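# Open Sunday's pill organiser lid, keep others closed

## Task

Leave the pill organiser resting flat on its base on the table, with the Sunday compartment's lid swung open to vertical or past it and every other lid latched closed. This must hold with no help from the robot, so release the organiser and move both grippers away before finishing.

## Robot and tools

Robot: two arms, left_arm and right_arm, each with a parallel two-finger gripper. Bases in the scene frame: left_arm at (-0.035, +0.273, 0) m, quat_wxyz (+1.000, 0, 0, -0.016); right_arm at (+0.014, -0.373, 0) m, quat_wxyz (+0.999, 0, 0, -0.040). The names are just labels, not image sides.

Scene frame: origin on the tabletop midway between the arms, +z up, +x pointing out across the table, left_arm on the +y side. Gripper frame: fingers extend along the gripper's +z, close and open along its y. The reported end_effector_position sits between the finger pads, roughly 1 cm short of the tips. Joint ranges (rad), base to gripper: waist -2.618 to 3.054, shoulder 0 to 3.142, elbow 0 to 3.142, wrist pitch -1.571 to 1.571, wrist yaw -1.571 to 1.571, wrist roll -2.094 to 2.094. The elbow cannot fully straighten.

execute_actions(actions): actions is a list of actions run in sequence; an empty list just fetches state and images. One action is a table of at most 15 rows, each row applied for one 1/30 s step; if fewer than 15 rows are given, the last row is repeated to fill out the action. Every row holds 14 numbers in [-1, 1], always for both arms: left_arm dx, dy, dz, rx, ry, rz, opening, then right_arm in the same order. dx..rz are an offset, not a pose: they express a target relative to that gripper's measured pose at the start of the action (for a call's first action, the last pose reported in the scene), in the gripper's own axes. Each row is relative to that same start pose, not to the row before. Scale: 1.0 equals 0.6 m for dx, dy, dz and 180 degrees for rotation; rx, ry, rz form a single rotation vector. Opening is absolute, not an offset: +1 is fully open (0.093 m), -1 closed.

move(target, speed, blocking): target is one row of the same 14-number layout, offsets in gripper axes measured from the pose in the latest result that shows one. Each gripper travels in a straight line toward its target, all paths finishing together, taking 0.5 to 10 s (cut off at 10 s even if short). Rotation goes the shorter way. speed is the top path speed in m/s, 0.002 to 0.5, default 0.25; rotation limit is twice that in rad/s. The opening is sent when the move starts. Paths ignore obstacles and the other arm, the gripper can lag, drift or overshoot speed (worst near full reach). Faster contact hits harder; aiming further beyond a contact presses harder. blocking=false returns after 0.5 s while motion continues; until a result shows the move ended, further moves and execute_actions are rejected, so use wait or stop first. The result adds a move: line giving how it ended (done, off_target, moving, held, fault) and active limits: paced means the sent pose was clipped; held means a check blocked some steps, after which the arm may speed up sharply. It also lists each gripper's distance from its target. If only one arm is named, the other finished at rest.

wait(seconds): 0 to 10; lets the scene run with last commands held, ending early if a running move finishes. stop(): brakes a running move; needs some stopping distance, and fingers keep closing or opening. zoom_image(camera, region): enlarges part of the latest image; region [x0, y0, x1, y1] in pixels, top-left origin, at most 504 by 504. Cameras (all 896x504): cam_head_left, cam_head_right, cam_high, cam_low, cam_left_wrist, cam_right_wrist. read_manual(section): only "licences", no motion. finished_scene(scene): ends the given scene irreversibly once the last command has been held; reports success.

Motion limits: every step, the commanded pose is clipped to within 70 mm and 16 degrees of the measured pose, then solved by damped inverse kinematics, favouring position over orientation. After an action the arm only continues to its last clipped pose, so large targets need follow-up commands. Joint friction can leave the gripper up to about 31 mm off; commands smaller than that may not move it. To keep an arm still, send the offset back to its desired pose in a reply's first call and zeros afterward, always repeating its intended opening.

Results: the state line (left_arm: ... | right_arm: ...) gives each gripper's position in metres and quat_wxyz in the scene frame; accuracy drops at long reach. Hand target lines show what the controller is now driving toward. A pose unreachable line means a clearance check altered or blocked that arm's command. grip_measured is the finger motor position on the opening scale; pads meet near -0.94, and each mm of object width adds about 0.0208, with a fixed per-gripper error up to about 0.02. Once pads touch, the reading keeps moving toward the command, so contact barely shows. Commanding further below the contact reading squeezes harder, up to roughly 50 to 62 N per pad (less on thin parts under 5 mm); keep sending the same closing value to keep holding. Joint positions end with the opening in metres, meaningful as a gap only when nothing blocks the fingers.

Heat and faults: holding loads heats motors, even while you think. MOTOR HOT appears at 75 °C; at 90 °C that arm halts for 10 s; at 100 °C it goes limp and drops. These and other stops appear as FAULT or OVER-TEMPERATURE FAULT lines.

Avoid: arms colliding or pushing each other, knocking anything off the table, dropping, slamming or shoving objects hard. A loose object may occasionally get a brief external nudge. Finish with the organiser free-standing and the grippers clear.

Each tool is called after ">>>" in YAML: its name, and indented under it one key for each argument.

## Session

>>> execute_actions:
  actions: []

Scene clock: 0.00 s.
left_arm: end_effector_position=(+0.2992, +0.5141, +0.3101) grip_measured=+1.000 end_effector_quat_wxyz=(+0.414, -0.498, +0.681, -0.341) | right_arm: end_effector_position=(+0.3198, -0.5034, +0.3138) grip_measured=+0.996 end_effector_quat_wxyz=(+0.641, +0.051, +0.728, -0.238)
Joint positions: left_arm=[ 0.973  1.522  1.494 -0.688  0.866 -0.736  0.093] | right_arm=[-0.302  0.816  0.67   0.082  0.043 -0.283  0.093]
Joint velocities: left_arm=[ 0.012 -0.002 -0.002 -0.022  0.007 -0.037  0.   ] | right_arm=[-0.017 -0.007 -0.012 -0.066  0.007 -0.066 -0.   ]
Hand target (left_arm): +0.299, +0.514, +0.310; +0.414, -0.498, +0.681, -0.341
Hand target (right_arm): +0.320, -0.503, +0.314; +0.641, +0.051, +0.728, -0.238

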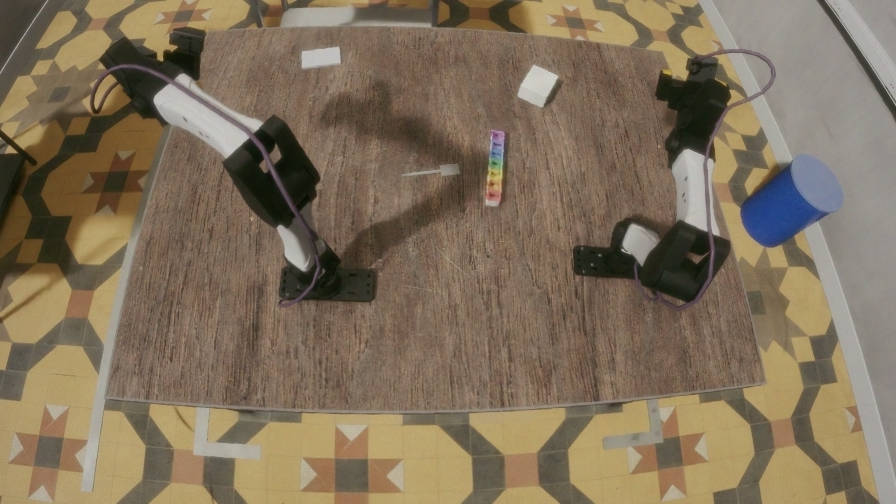

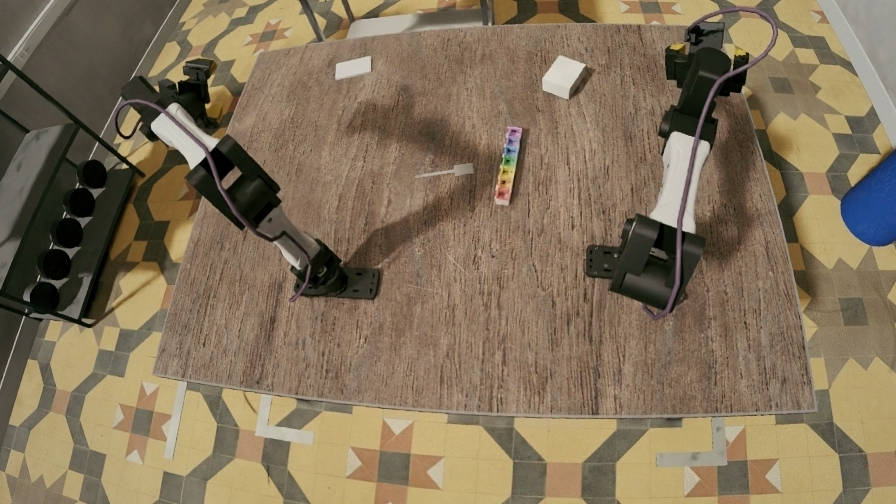

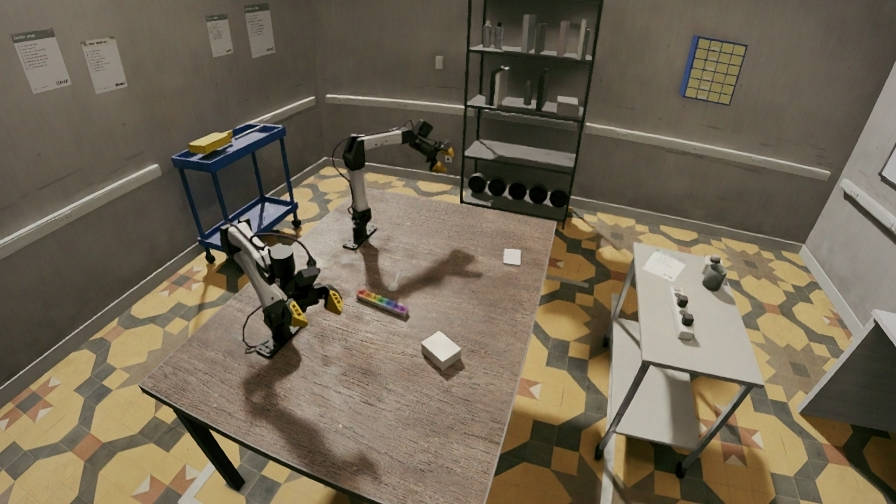

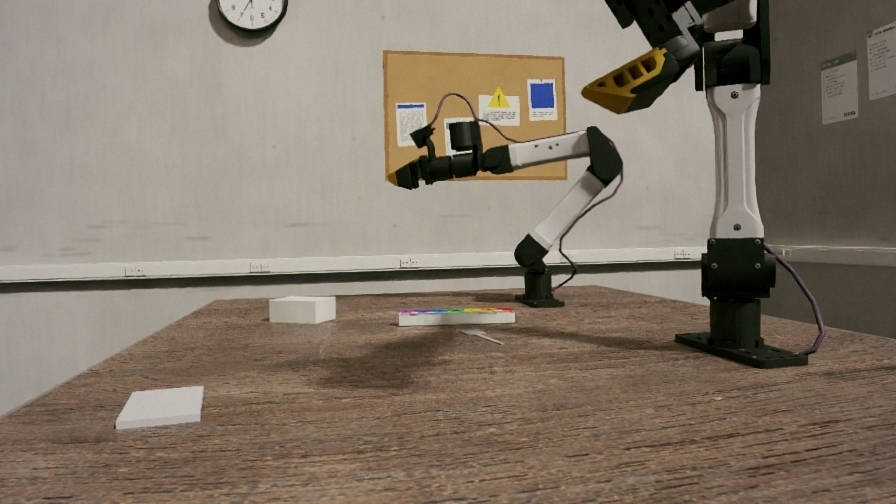

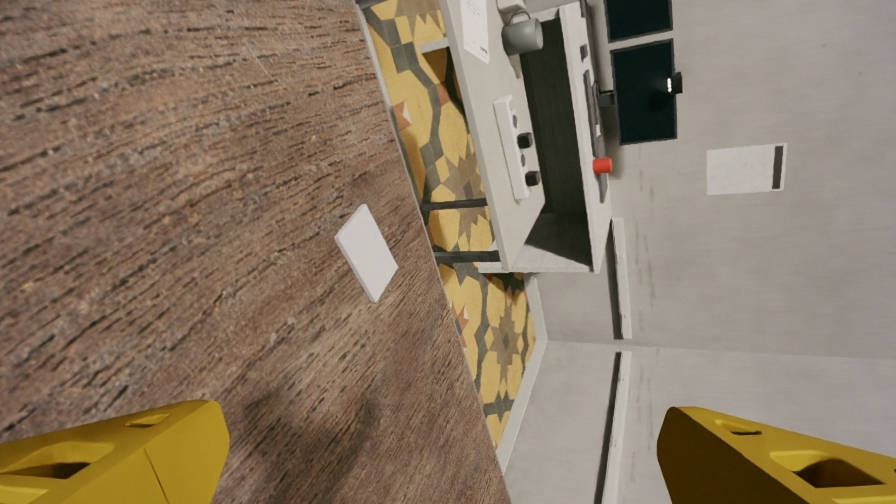

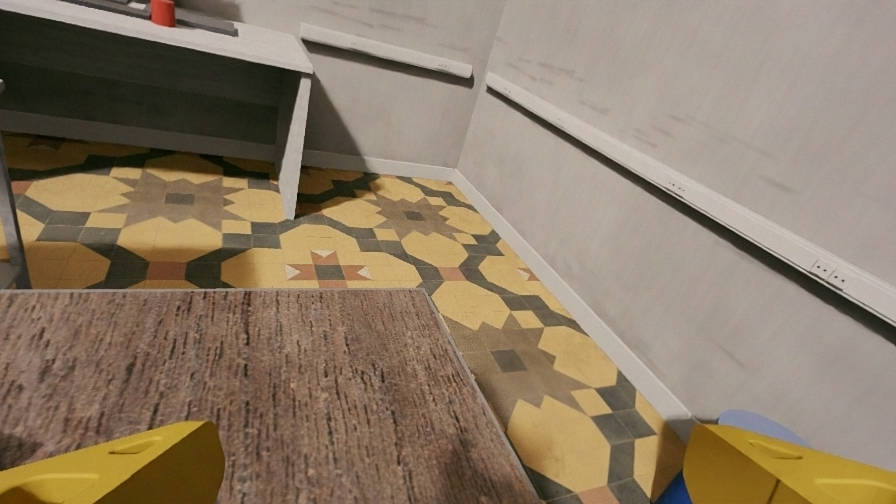

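>>> zoom_image:
  camera: "cam_head_left"
  region: [395, 120, 545, 220]

>>> zoom_image:
  camera: "cam_low"
  region: [385, 295, 525, 350]

>>> zoom_image:
  camera: "cam_high"
  region: [345, 265, 425, 325]

Region (395, 120, 545, 220) of cam_head_left's 896x504 image, scaled by 3.360, with more detail than that image has.

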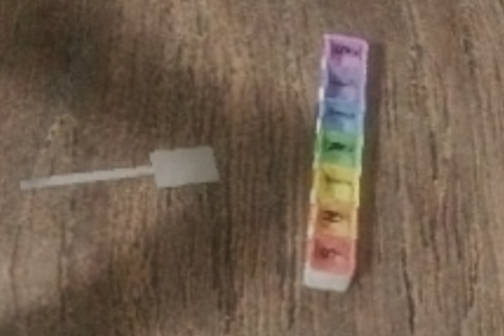

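Region (385, 295, 525, 350) of cam_low's 896x504 image, scaled by 3.600, with more detail than that image has; it fills the top 198 rows of this view, and the rest is white.

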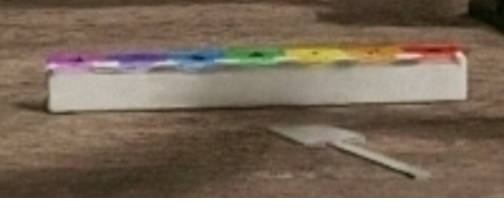

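Region (345, 265, 425, 325) of cam_high's 896x504 image, scaled by 6.300, with more detail than that image has; it fills the top 378 rows of this view, and the rest is white.

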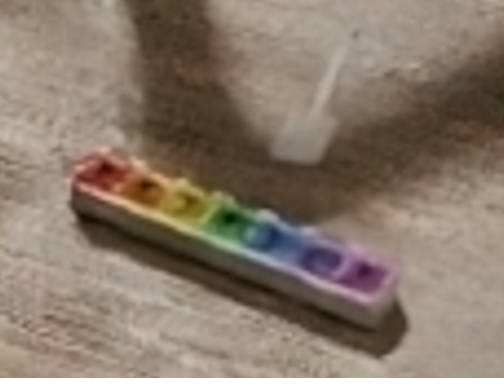

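>>> move:
  target: [0.991,0.0697,0.116,-0.2274,0.3146,0.3908,0.4, 0.063,0.3887,-0.2048,-0.2835,-0.0555,-0.2646,1.0]
  speed: 0.3

Scene clock: 123.70 s.
left_arm: end_effector_position=(+0.2473, -0.0419, +0.1019) grip_measured=+0.402 end_effector_quat_wxyz=(-0.002, +0.068, +0.997, +0.025) | right_arm: end_effector_position=(+0.2910, -0.2562, +0.2271) grip_measured=+0.996 end_effector_quat_wxyz=(+0.529, -0.520, +0.655, -0.142)
Joint positions: left_arm=[-0.821  2.225  2.068 -1.452 -0.032 -0.717  0.064] | right_arm=[ 0.471  0.754  0.632 -0.289 -0.016 -0.94   0.093]
Joint velocities: left_arm=[-0.002 -0.007  0.002 -0.095  0.022  0.022  0.001] | right_arm=[-0.002 -0.007 -0.012  0.007  0.007  0.007  0.   ]
Hand target (left_arm): +0.250, -0.045, +0.107; +0.005, +0.072, +0.997, +0.021
Hand target (right_arm): +0.291, -0.255, +0.224; +0.517, -0.529, +0.657, -0.144
Off the commanded pose (left_arm): 0.012 m, 3 deg.
Off the commanded pose (right_arm): 0.007 m, 2 deg.
move: off_target (left_arm)

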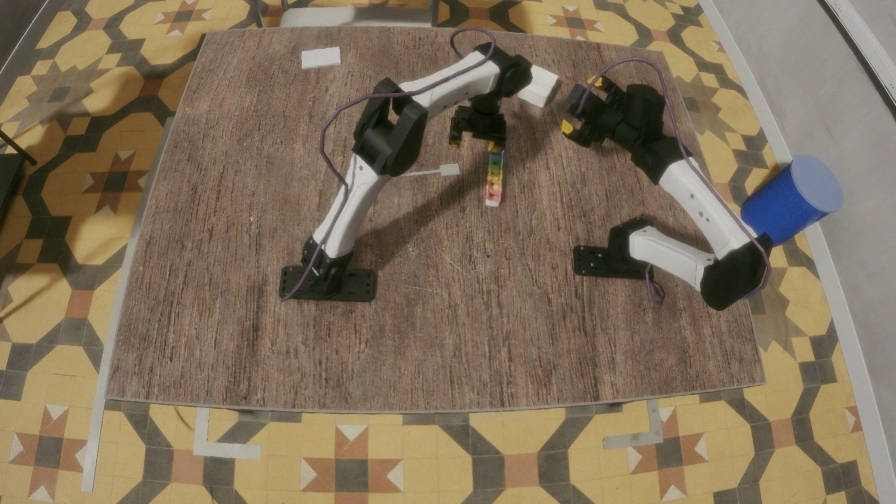

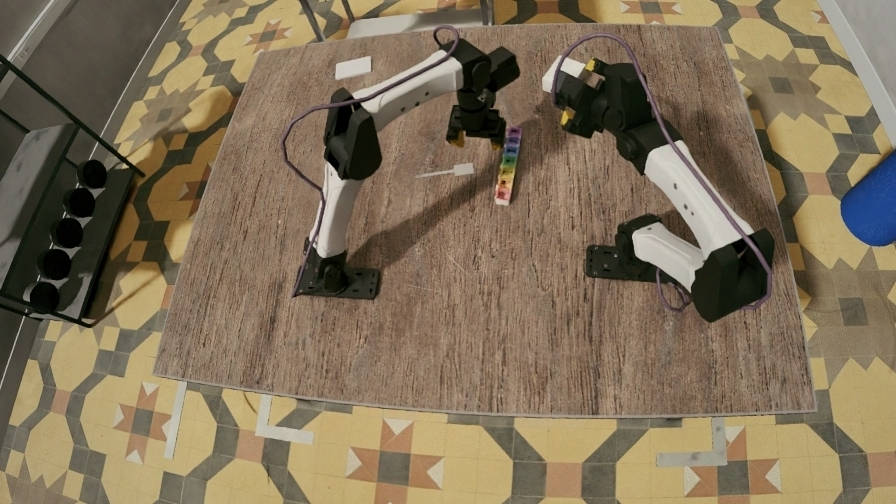

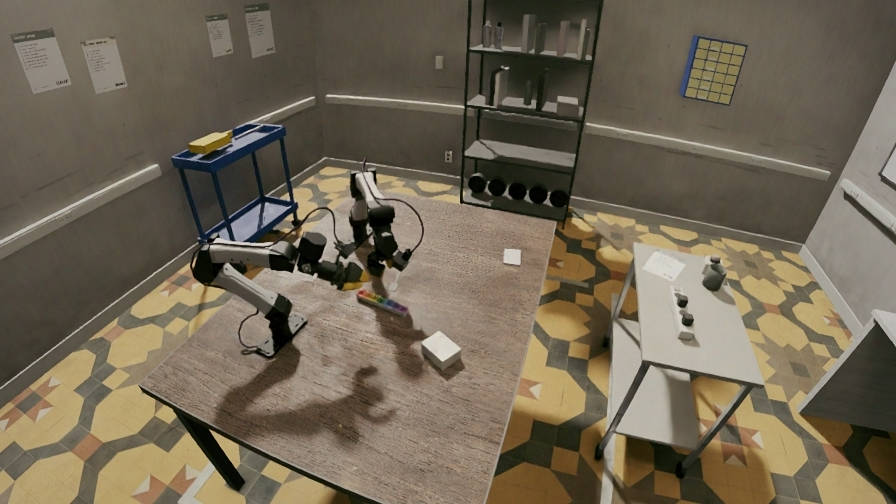

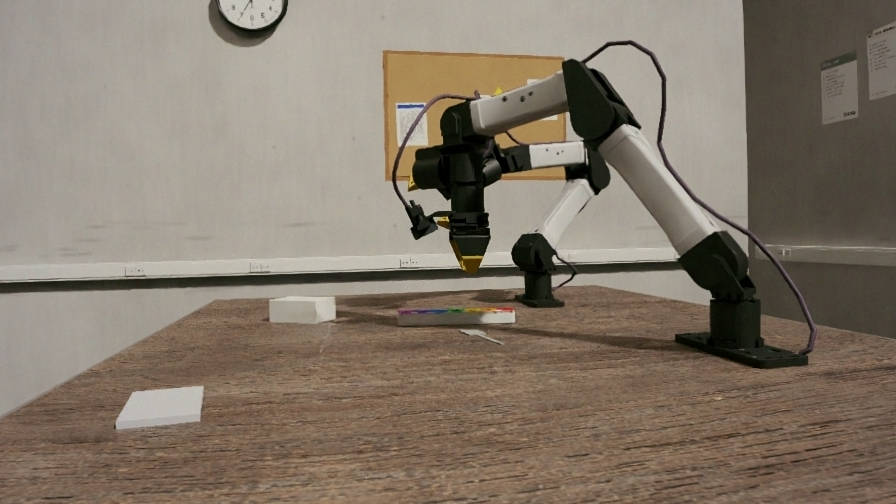

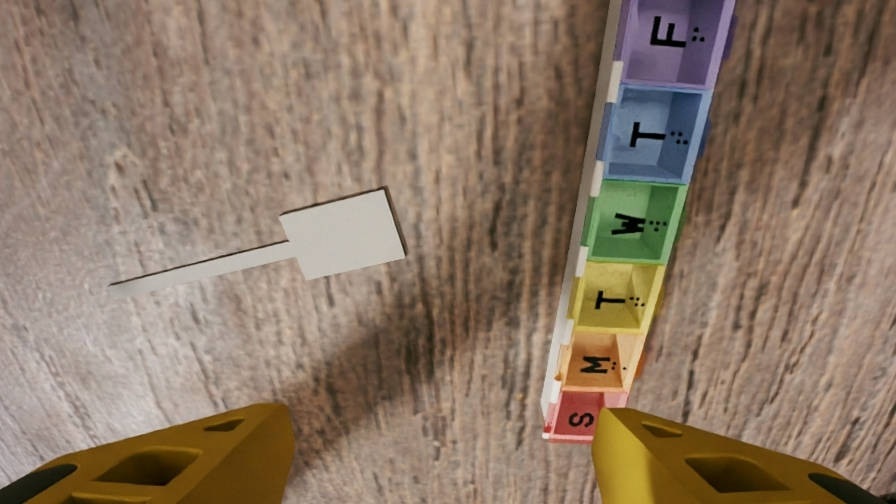

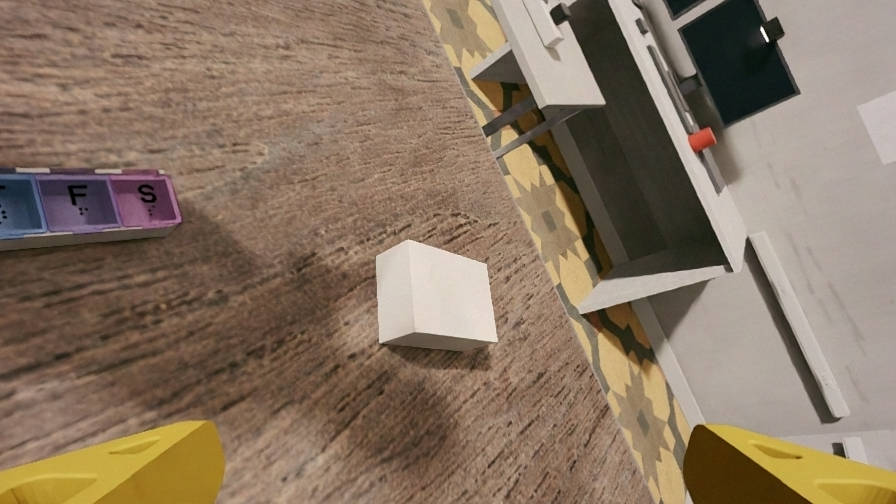

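>>> move:
  target: [-0.0417,-0.1117,0.0728,0.02,-0.0027,0.0139,0.4, -0.079,0.3842,-0.154,-0.1839,-0.1845,-0.344,-0.8]
  speed: 0.3

Scene clock: 209.80 s.
left_arm: end_effector_position=(+0.2648, -0.1013, +0.0522) grip_measured=+0.402 end_effector_quat_wxyz=(-0.005, +0.088, +0.996, +0.004) | right_arm: end_effector_position=(+0.0871, -0.1472, +0.1351) grip_measured=-0.797 end_effector_quat_wxyz=(-0.405, +0.900, -0.150, +0.055)
Joint positions: left_arm=[-0.863  2.499  2.349 -1.434  0.002 -0.718  0.064] | right_arm=[ 1.328  0.624  0.498 -0.603 -0.017 -1.556  0.007]
Joint velocities: left_arm=[ 0.002 -0.012  0.017 -0.051 -0.007 -0.037 -0.   ] | right_arm=[ 0.027 -0.002  0.002 -0.007  0.037  0.022 -0.001]
Hand target (left_arm): +0.264, -0.110, +0.056; +0.001, +0.089, +0.996, -0.007
Hand target (right_arm): +0.086, -0.151, +0.123; -0.384, +0.910, -0.145, +0.059
Off the commanded pose (left_arm): 0.009 m, 1 deg.
Off the commanded pose (right_arm): 0.016 m, 3 deg.
move: off_target (right_arm)

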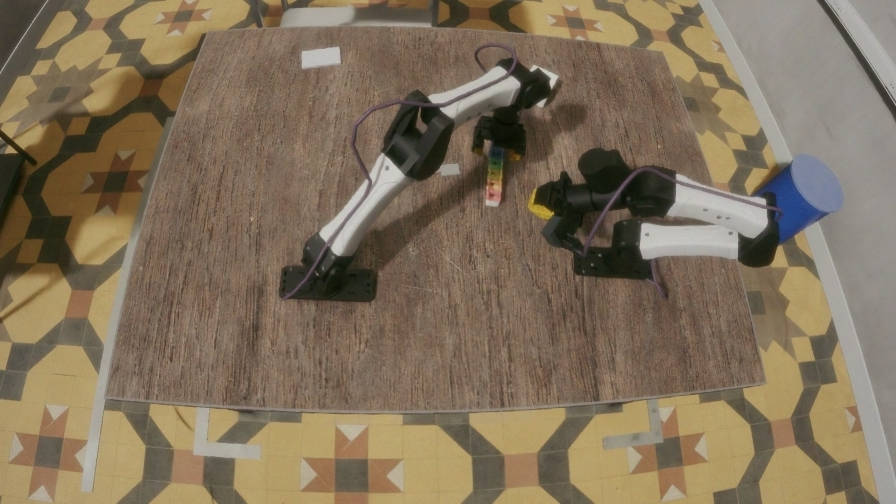

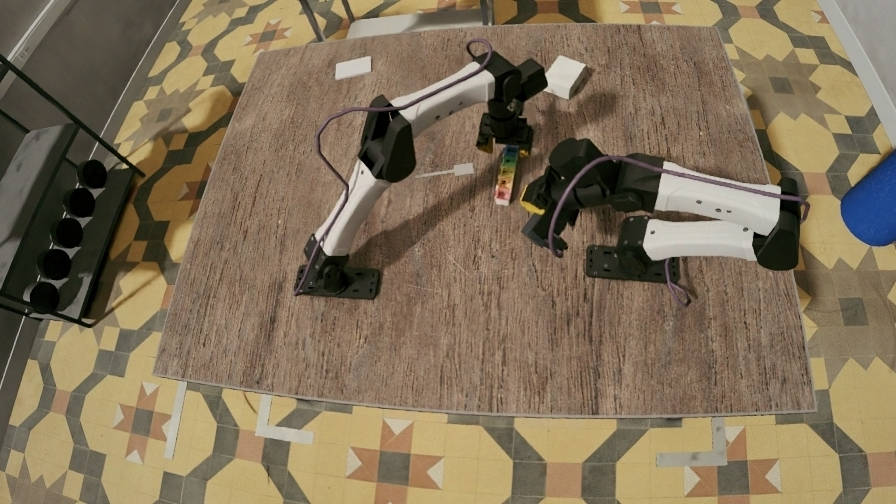

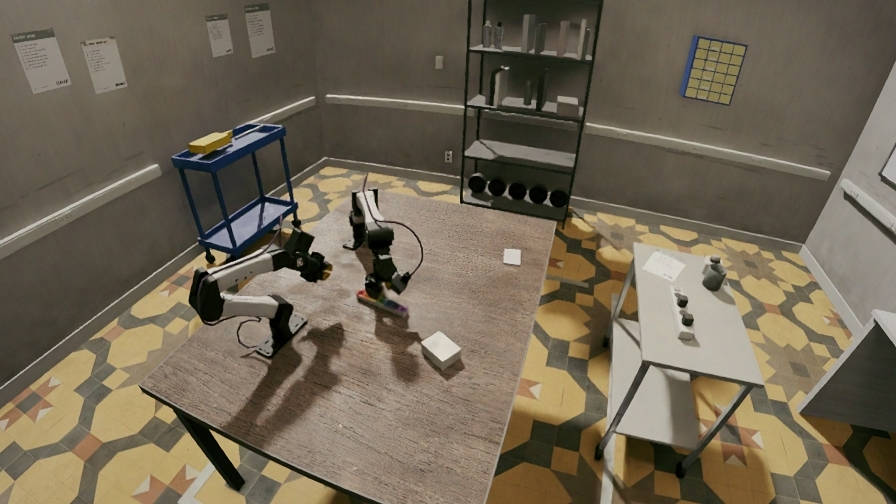

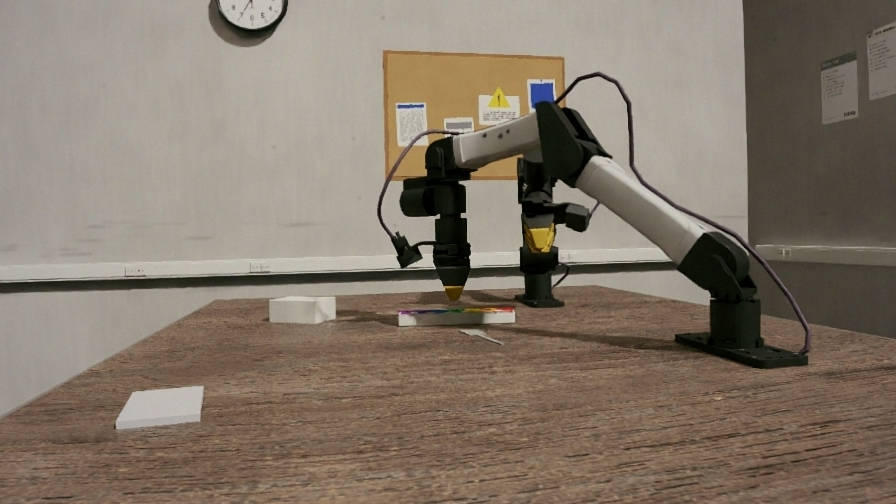

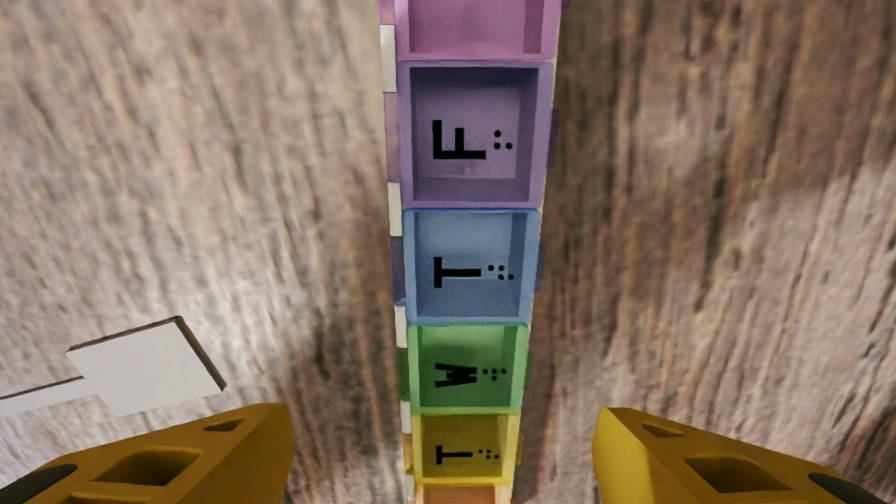

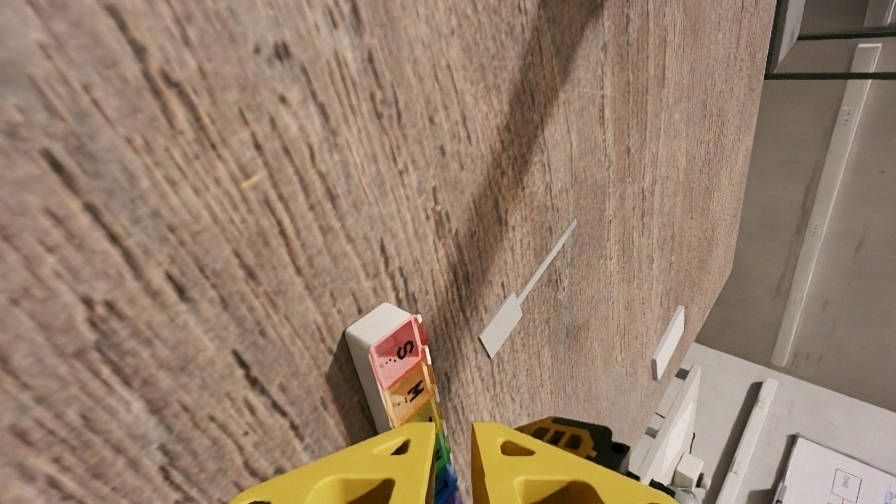

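>>> move:
  target: [0,-0.012,0.062,0.003,0,0,0.4, 0,0,0,0,0,0,1.0]
  speed: 0.06

Scene clock: 220.77 s.
left_arm: end_effector_position=(+0.2691, -0.1068, +0.0242) grip_measured=+0.402 end_effector_quat_wxyz=(+0.001, +0.087, +0.996, -0.003) | right_arm: end_effector_position=(+0.0877, -0.1474, +0.1351) grip_measured=+0.992 end_effector_quat_wxyz=(-0.404, +0.900, -0.151, +0.057)
Joint positions: left_arm=[-0.863  2.506  2.252 -1.31   0.003 -0.719  0.064] | right_arm=[ 1.328  0.624  0.498 -0.603 -0.013 -1.556  0.093]
Joint velocities: left_arm=[-0.007 -0.002  0.012 -0.022 -0.007  0.007 -0.001] | right_arm=[ 0.002 -0.002 -0.007  0.007  0.037 -0.081 -0.   ]
Hand target (left_arm): +0.263, -0.108, +0.015; -0.006, +0.088, +0.996, -0.000
Hand target (right_arm): +0.087, -0.147, +0.135; -0.405, +0.900, -0.150, +0.055
Off the commanded pose (left_arm): 0.011 m, 1 deg.
Off the commanded pose (right_arm): 0.001 m, 0 deg.
move: off_target (left_arm)

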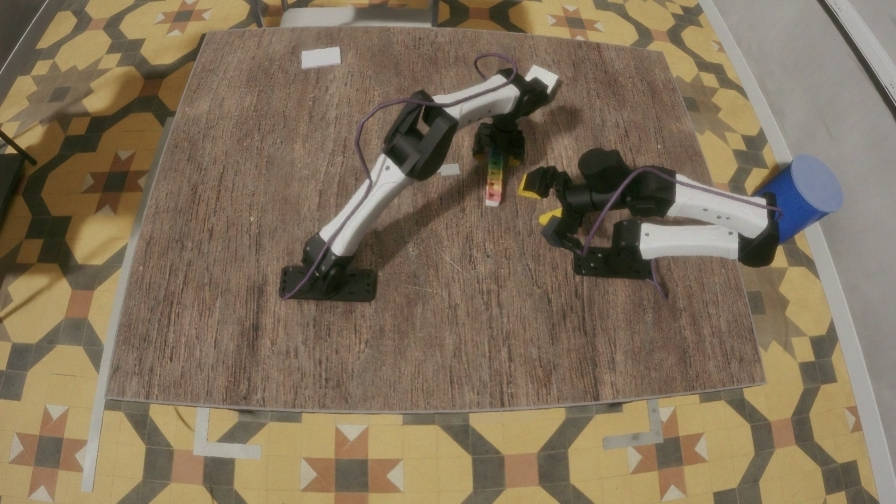

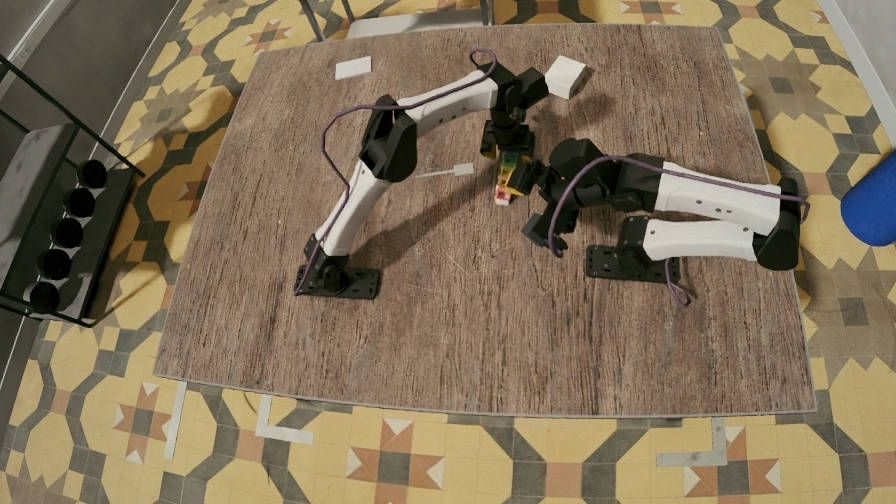

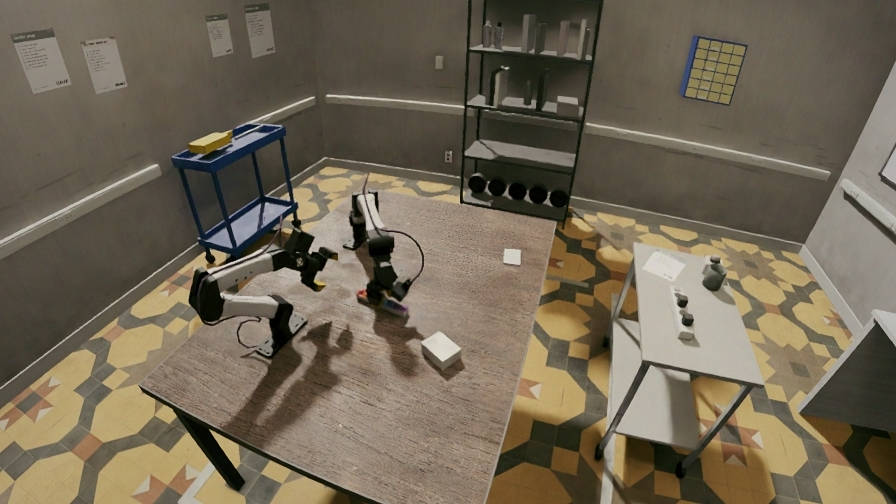

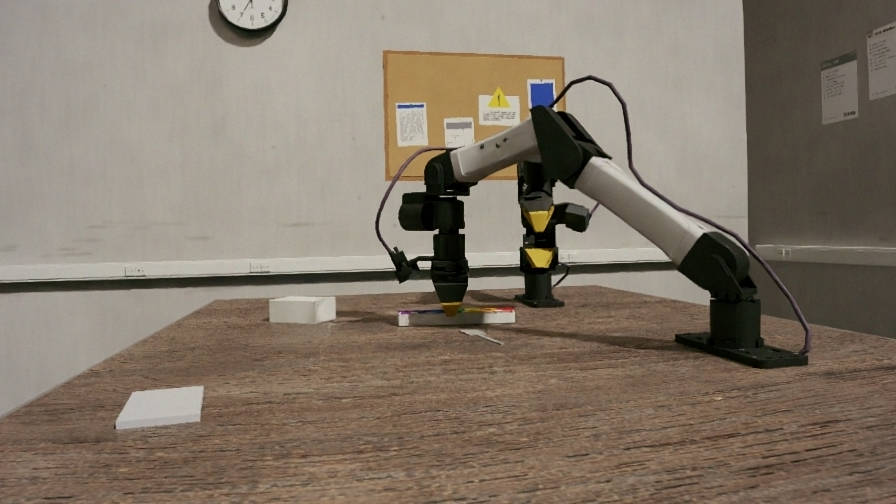

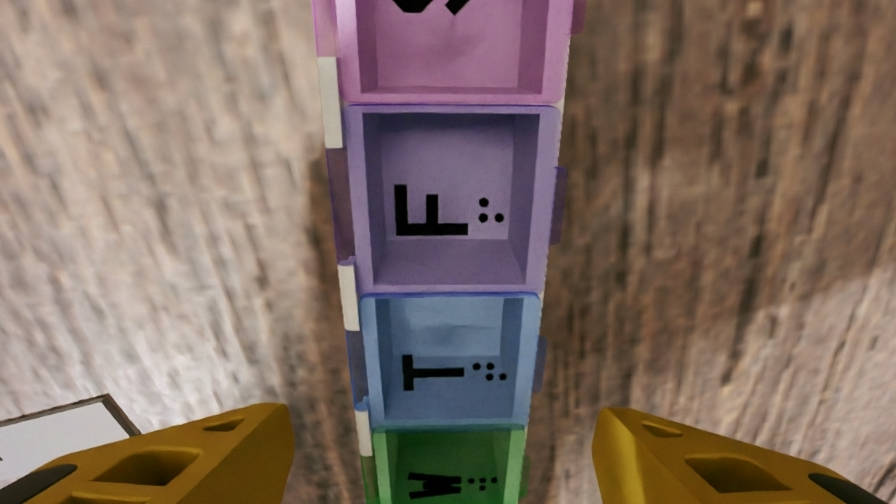

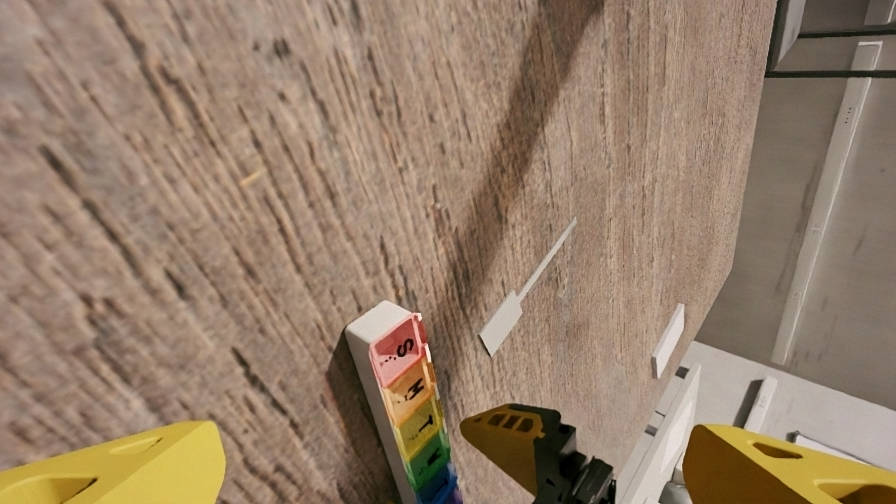

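>>> move:
  target: [0.004,0,0.028,0,0,0,0.4, 0,0,0,0,0,0,1.0]
  speed: 0.04

Scene clock: 234.73 s.
left_arm: end_effector_position=(+0.2693, -0.1071, +0.0115) grip_measured=+0.402 end_effector_quat_wxyz=(+0.003, +0.087, +0.996, -0.005) | right_arm: end_effector_position=(+0.0877, -0.1474, +0.1351) grip_measured=+0.992 end_effector_quat_wxyz=(-0.404, +0.900, -0.151, +0.057)
Joint positions: left_arm=[-0.863  2.506  2.202 -1.256  0.003 -0.72   0.064] | right_arm=[ 1.328  0.624  0.498 -0.603 -0.013 -1.556  0.093]
Joint velocities: left_arm=[-0.002 -0.007 -0.002 -0.037  0.022  0.051  0.001] | right_arm=[-0.012 -0.007 -0.002 -0.037  0.066 -0.007  0.   ]
Hand target (left_arm): +0.267, -0.107, +0.007; +0.001, +0.087, +0.996, -0.003
Hand target (right_arm): +0.088, -0.147, +0.135; -0.404, +0.900, -0.151, +0.057
Off the commanded pose (left_arm): 0.005 m, 0 deg.
Off the commanded pose (right_arm): 0.000 m, 0 deg.
move: done

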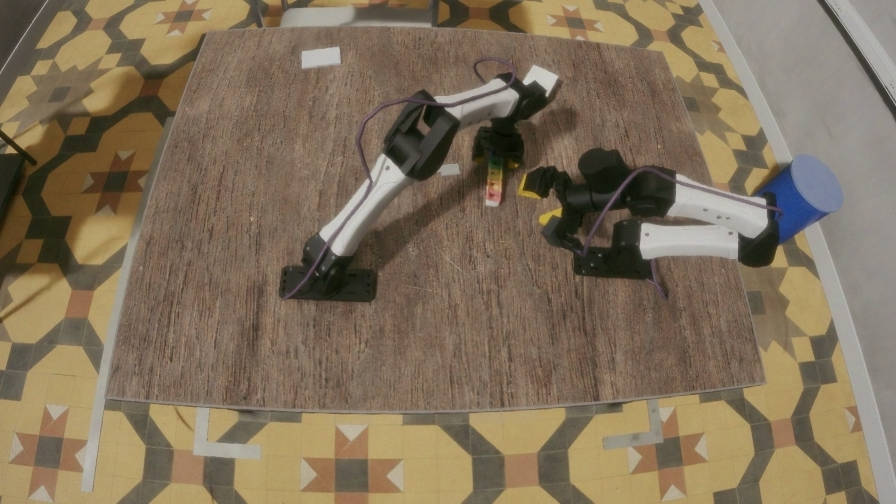

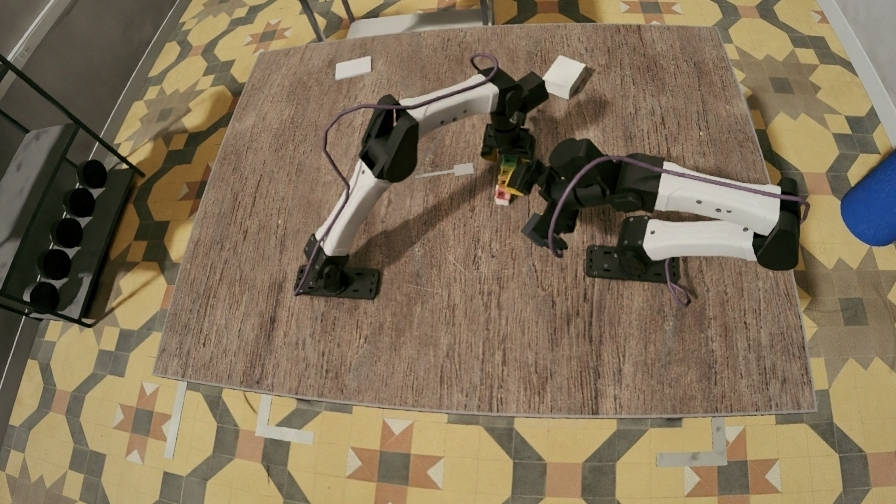

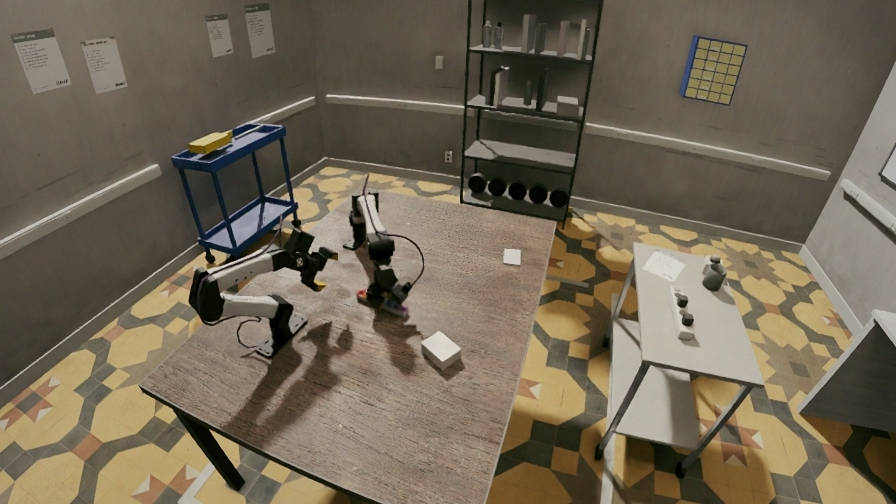

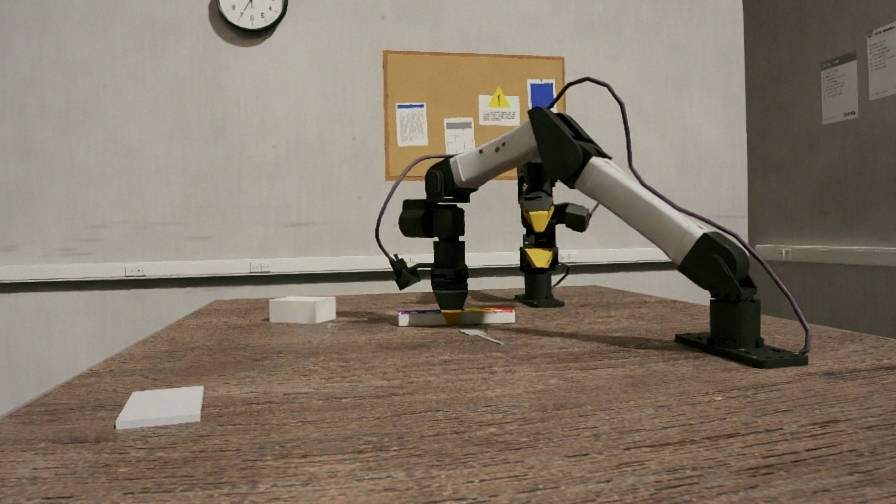

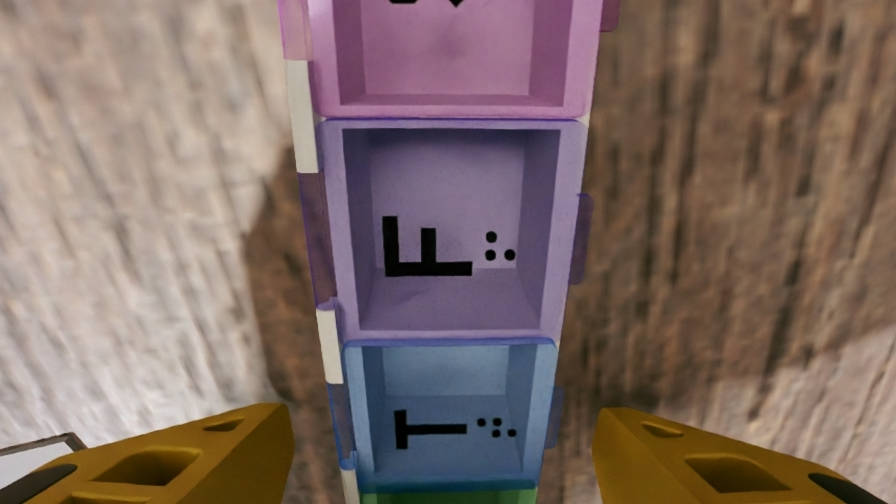

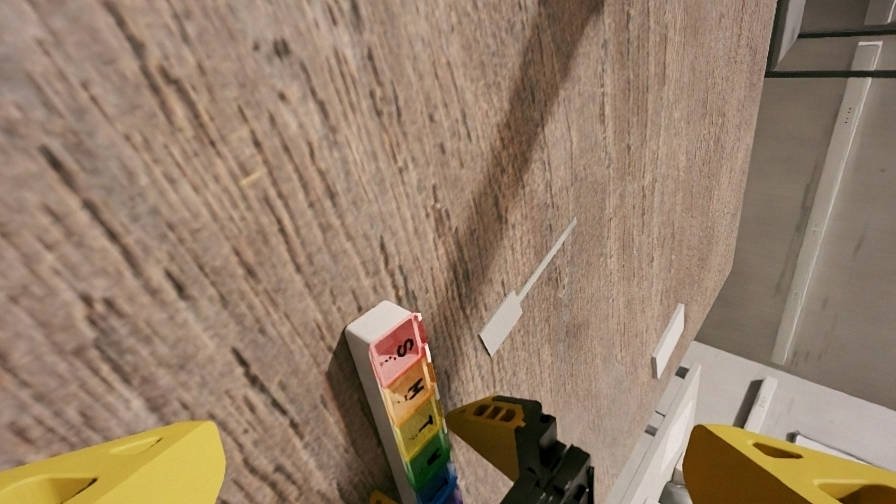

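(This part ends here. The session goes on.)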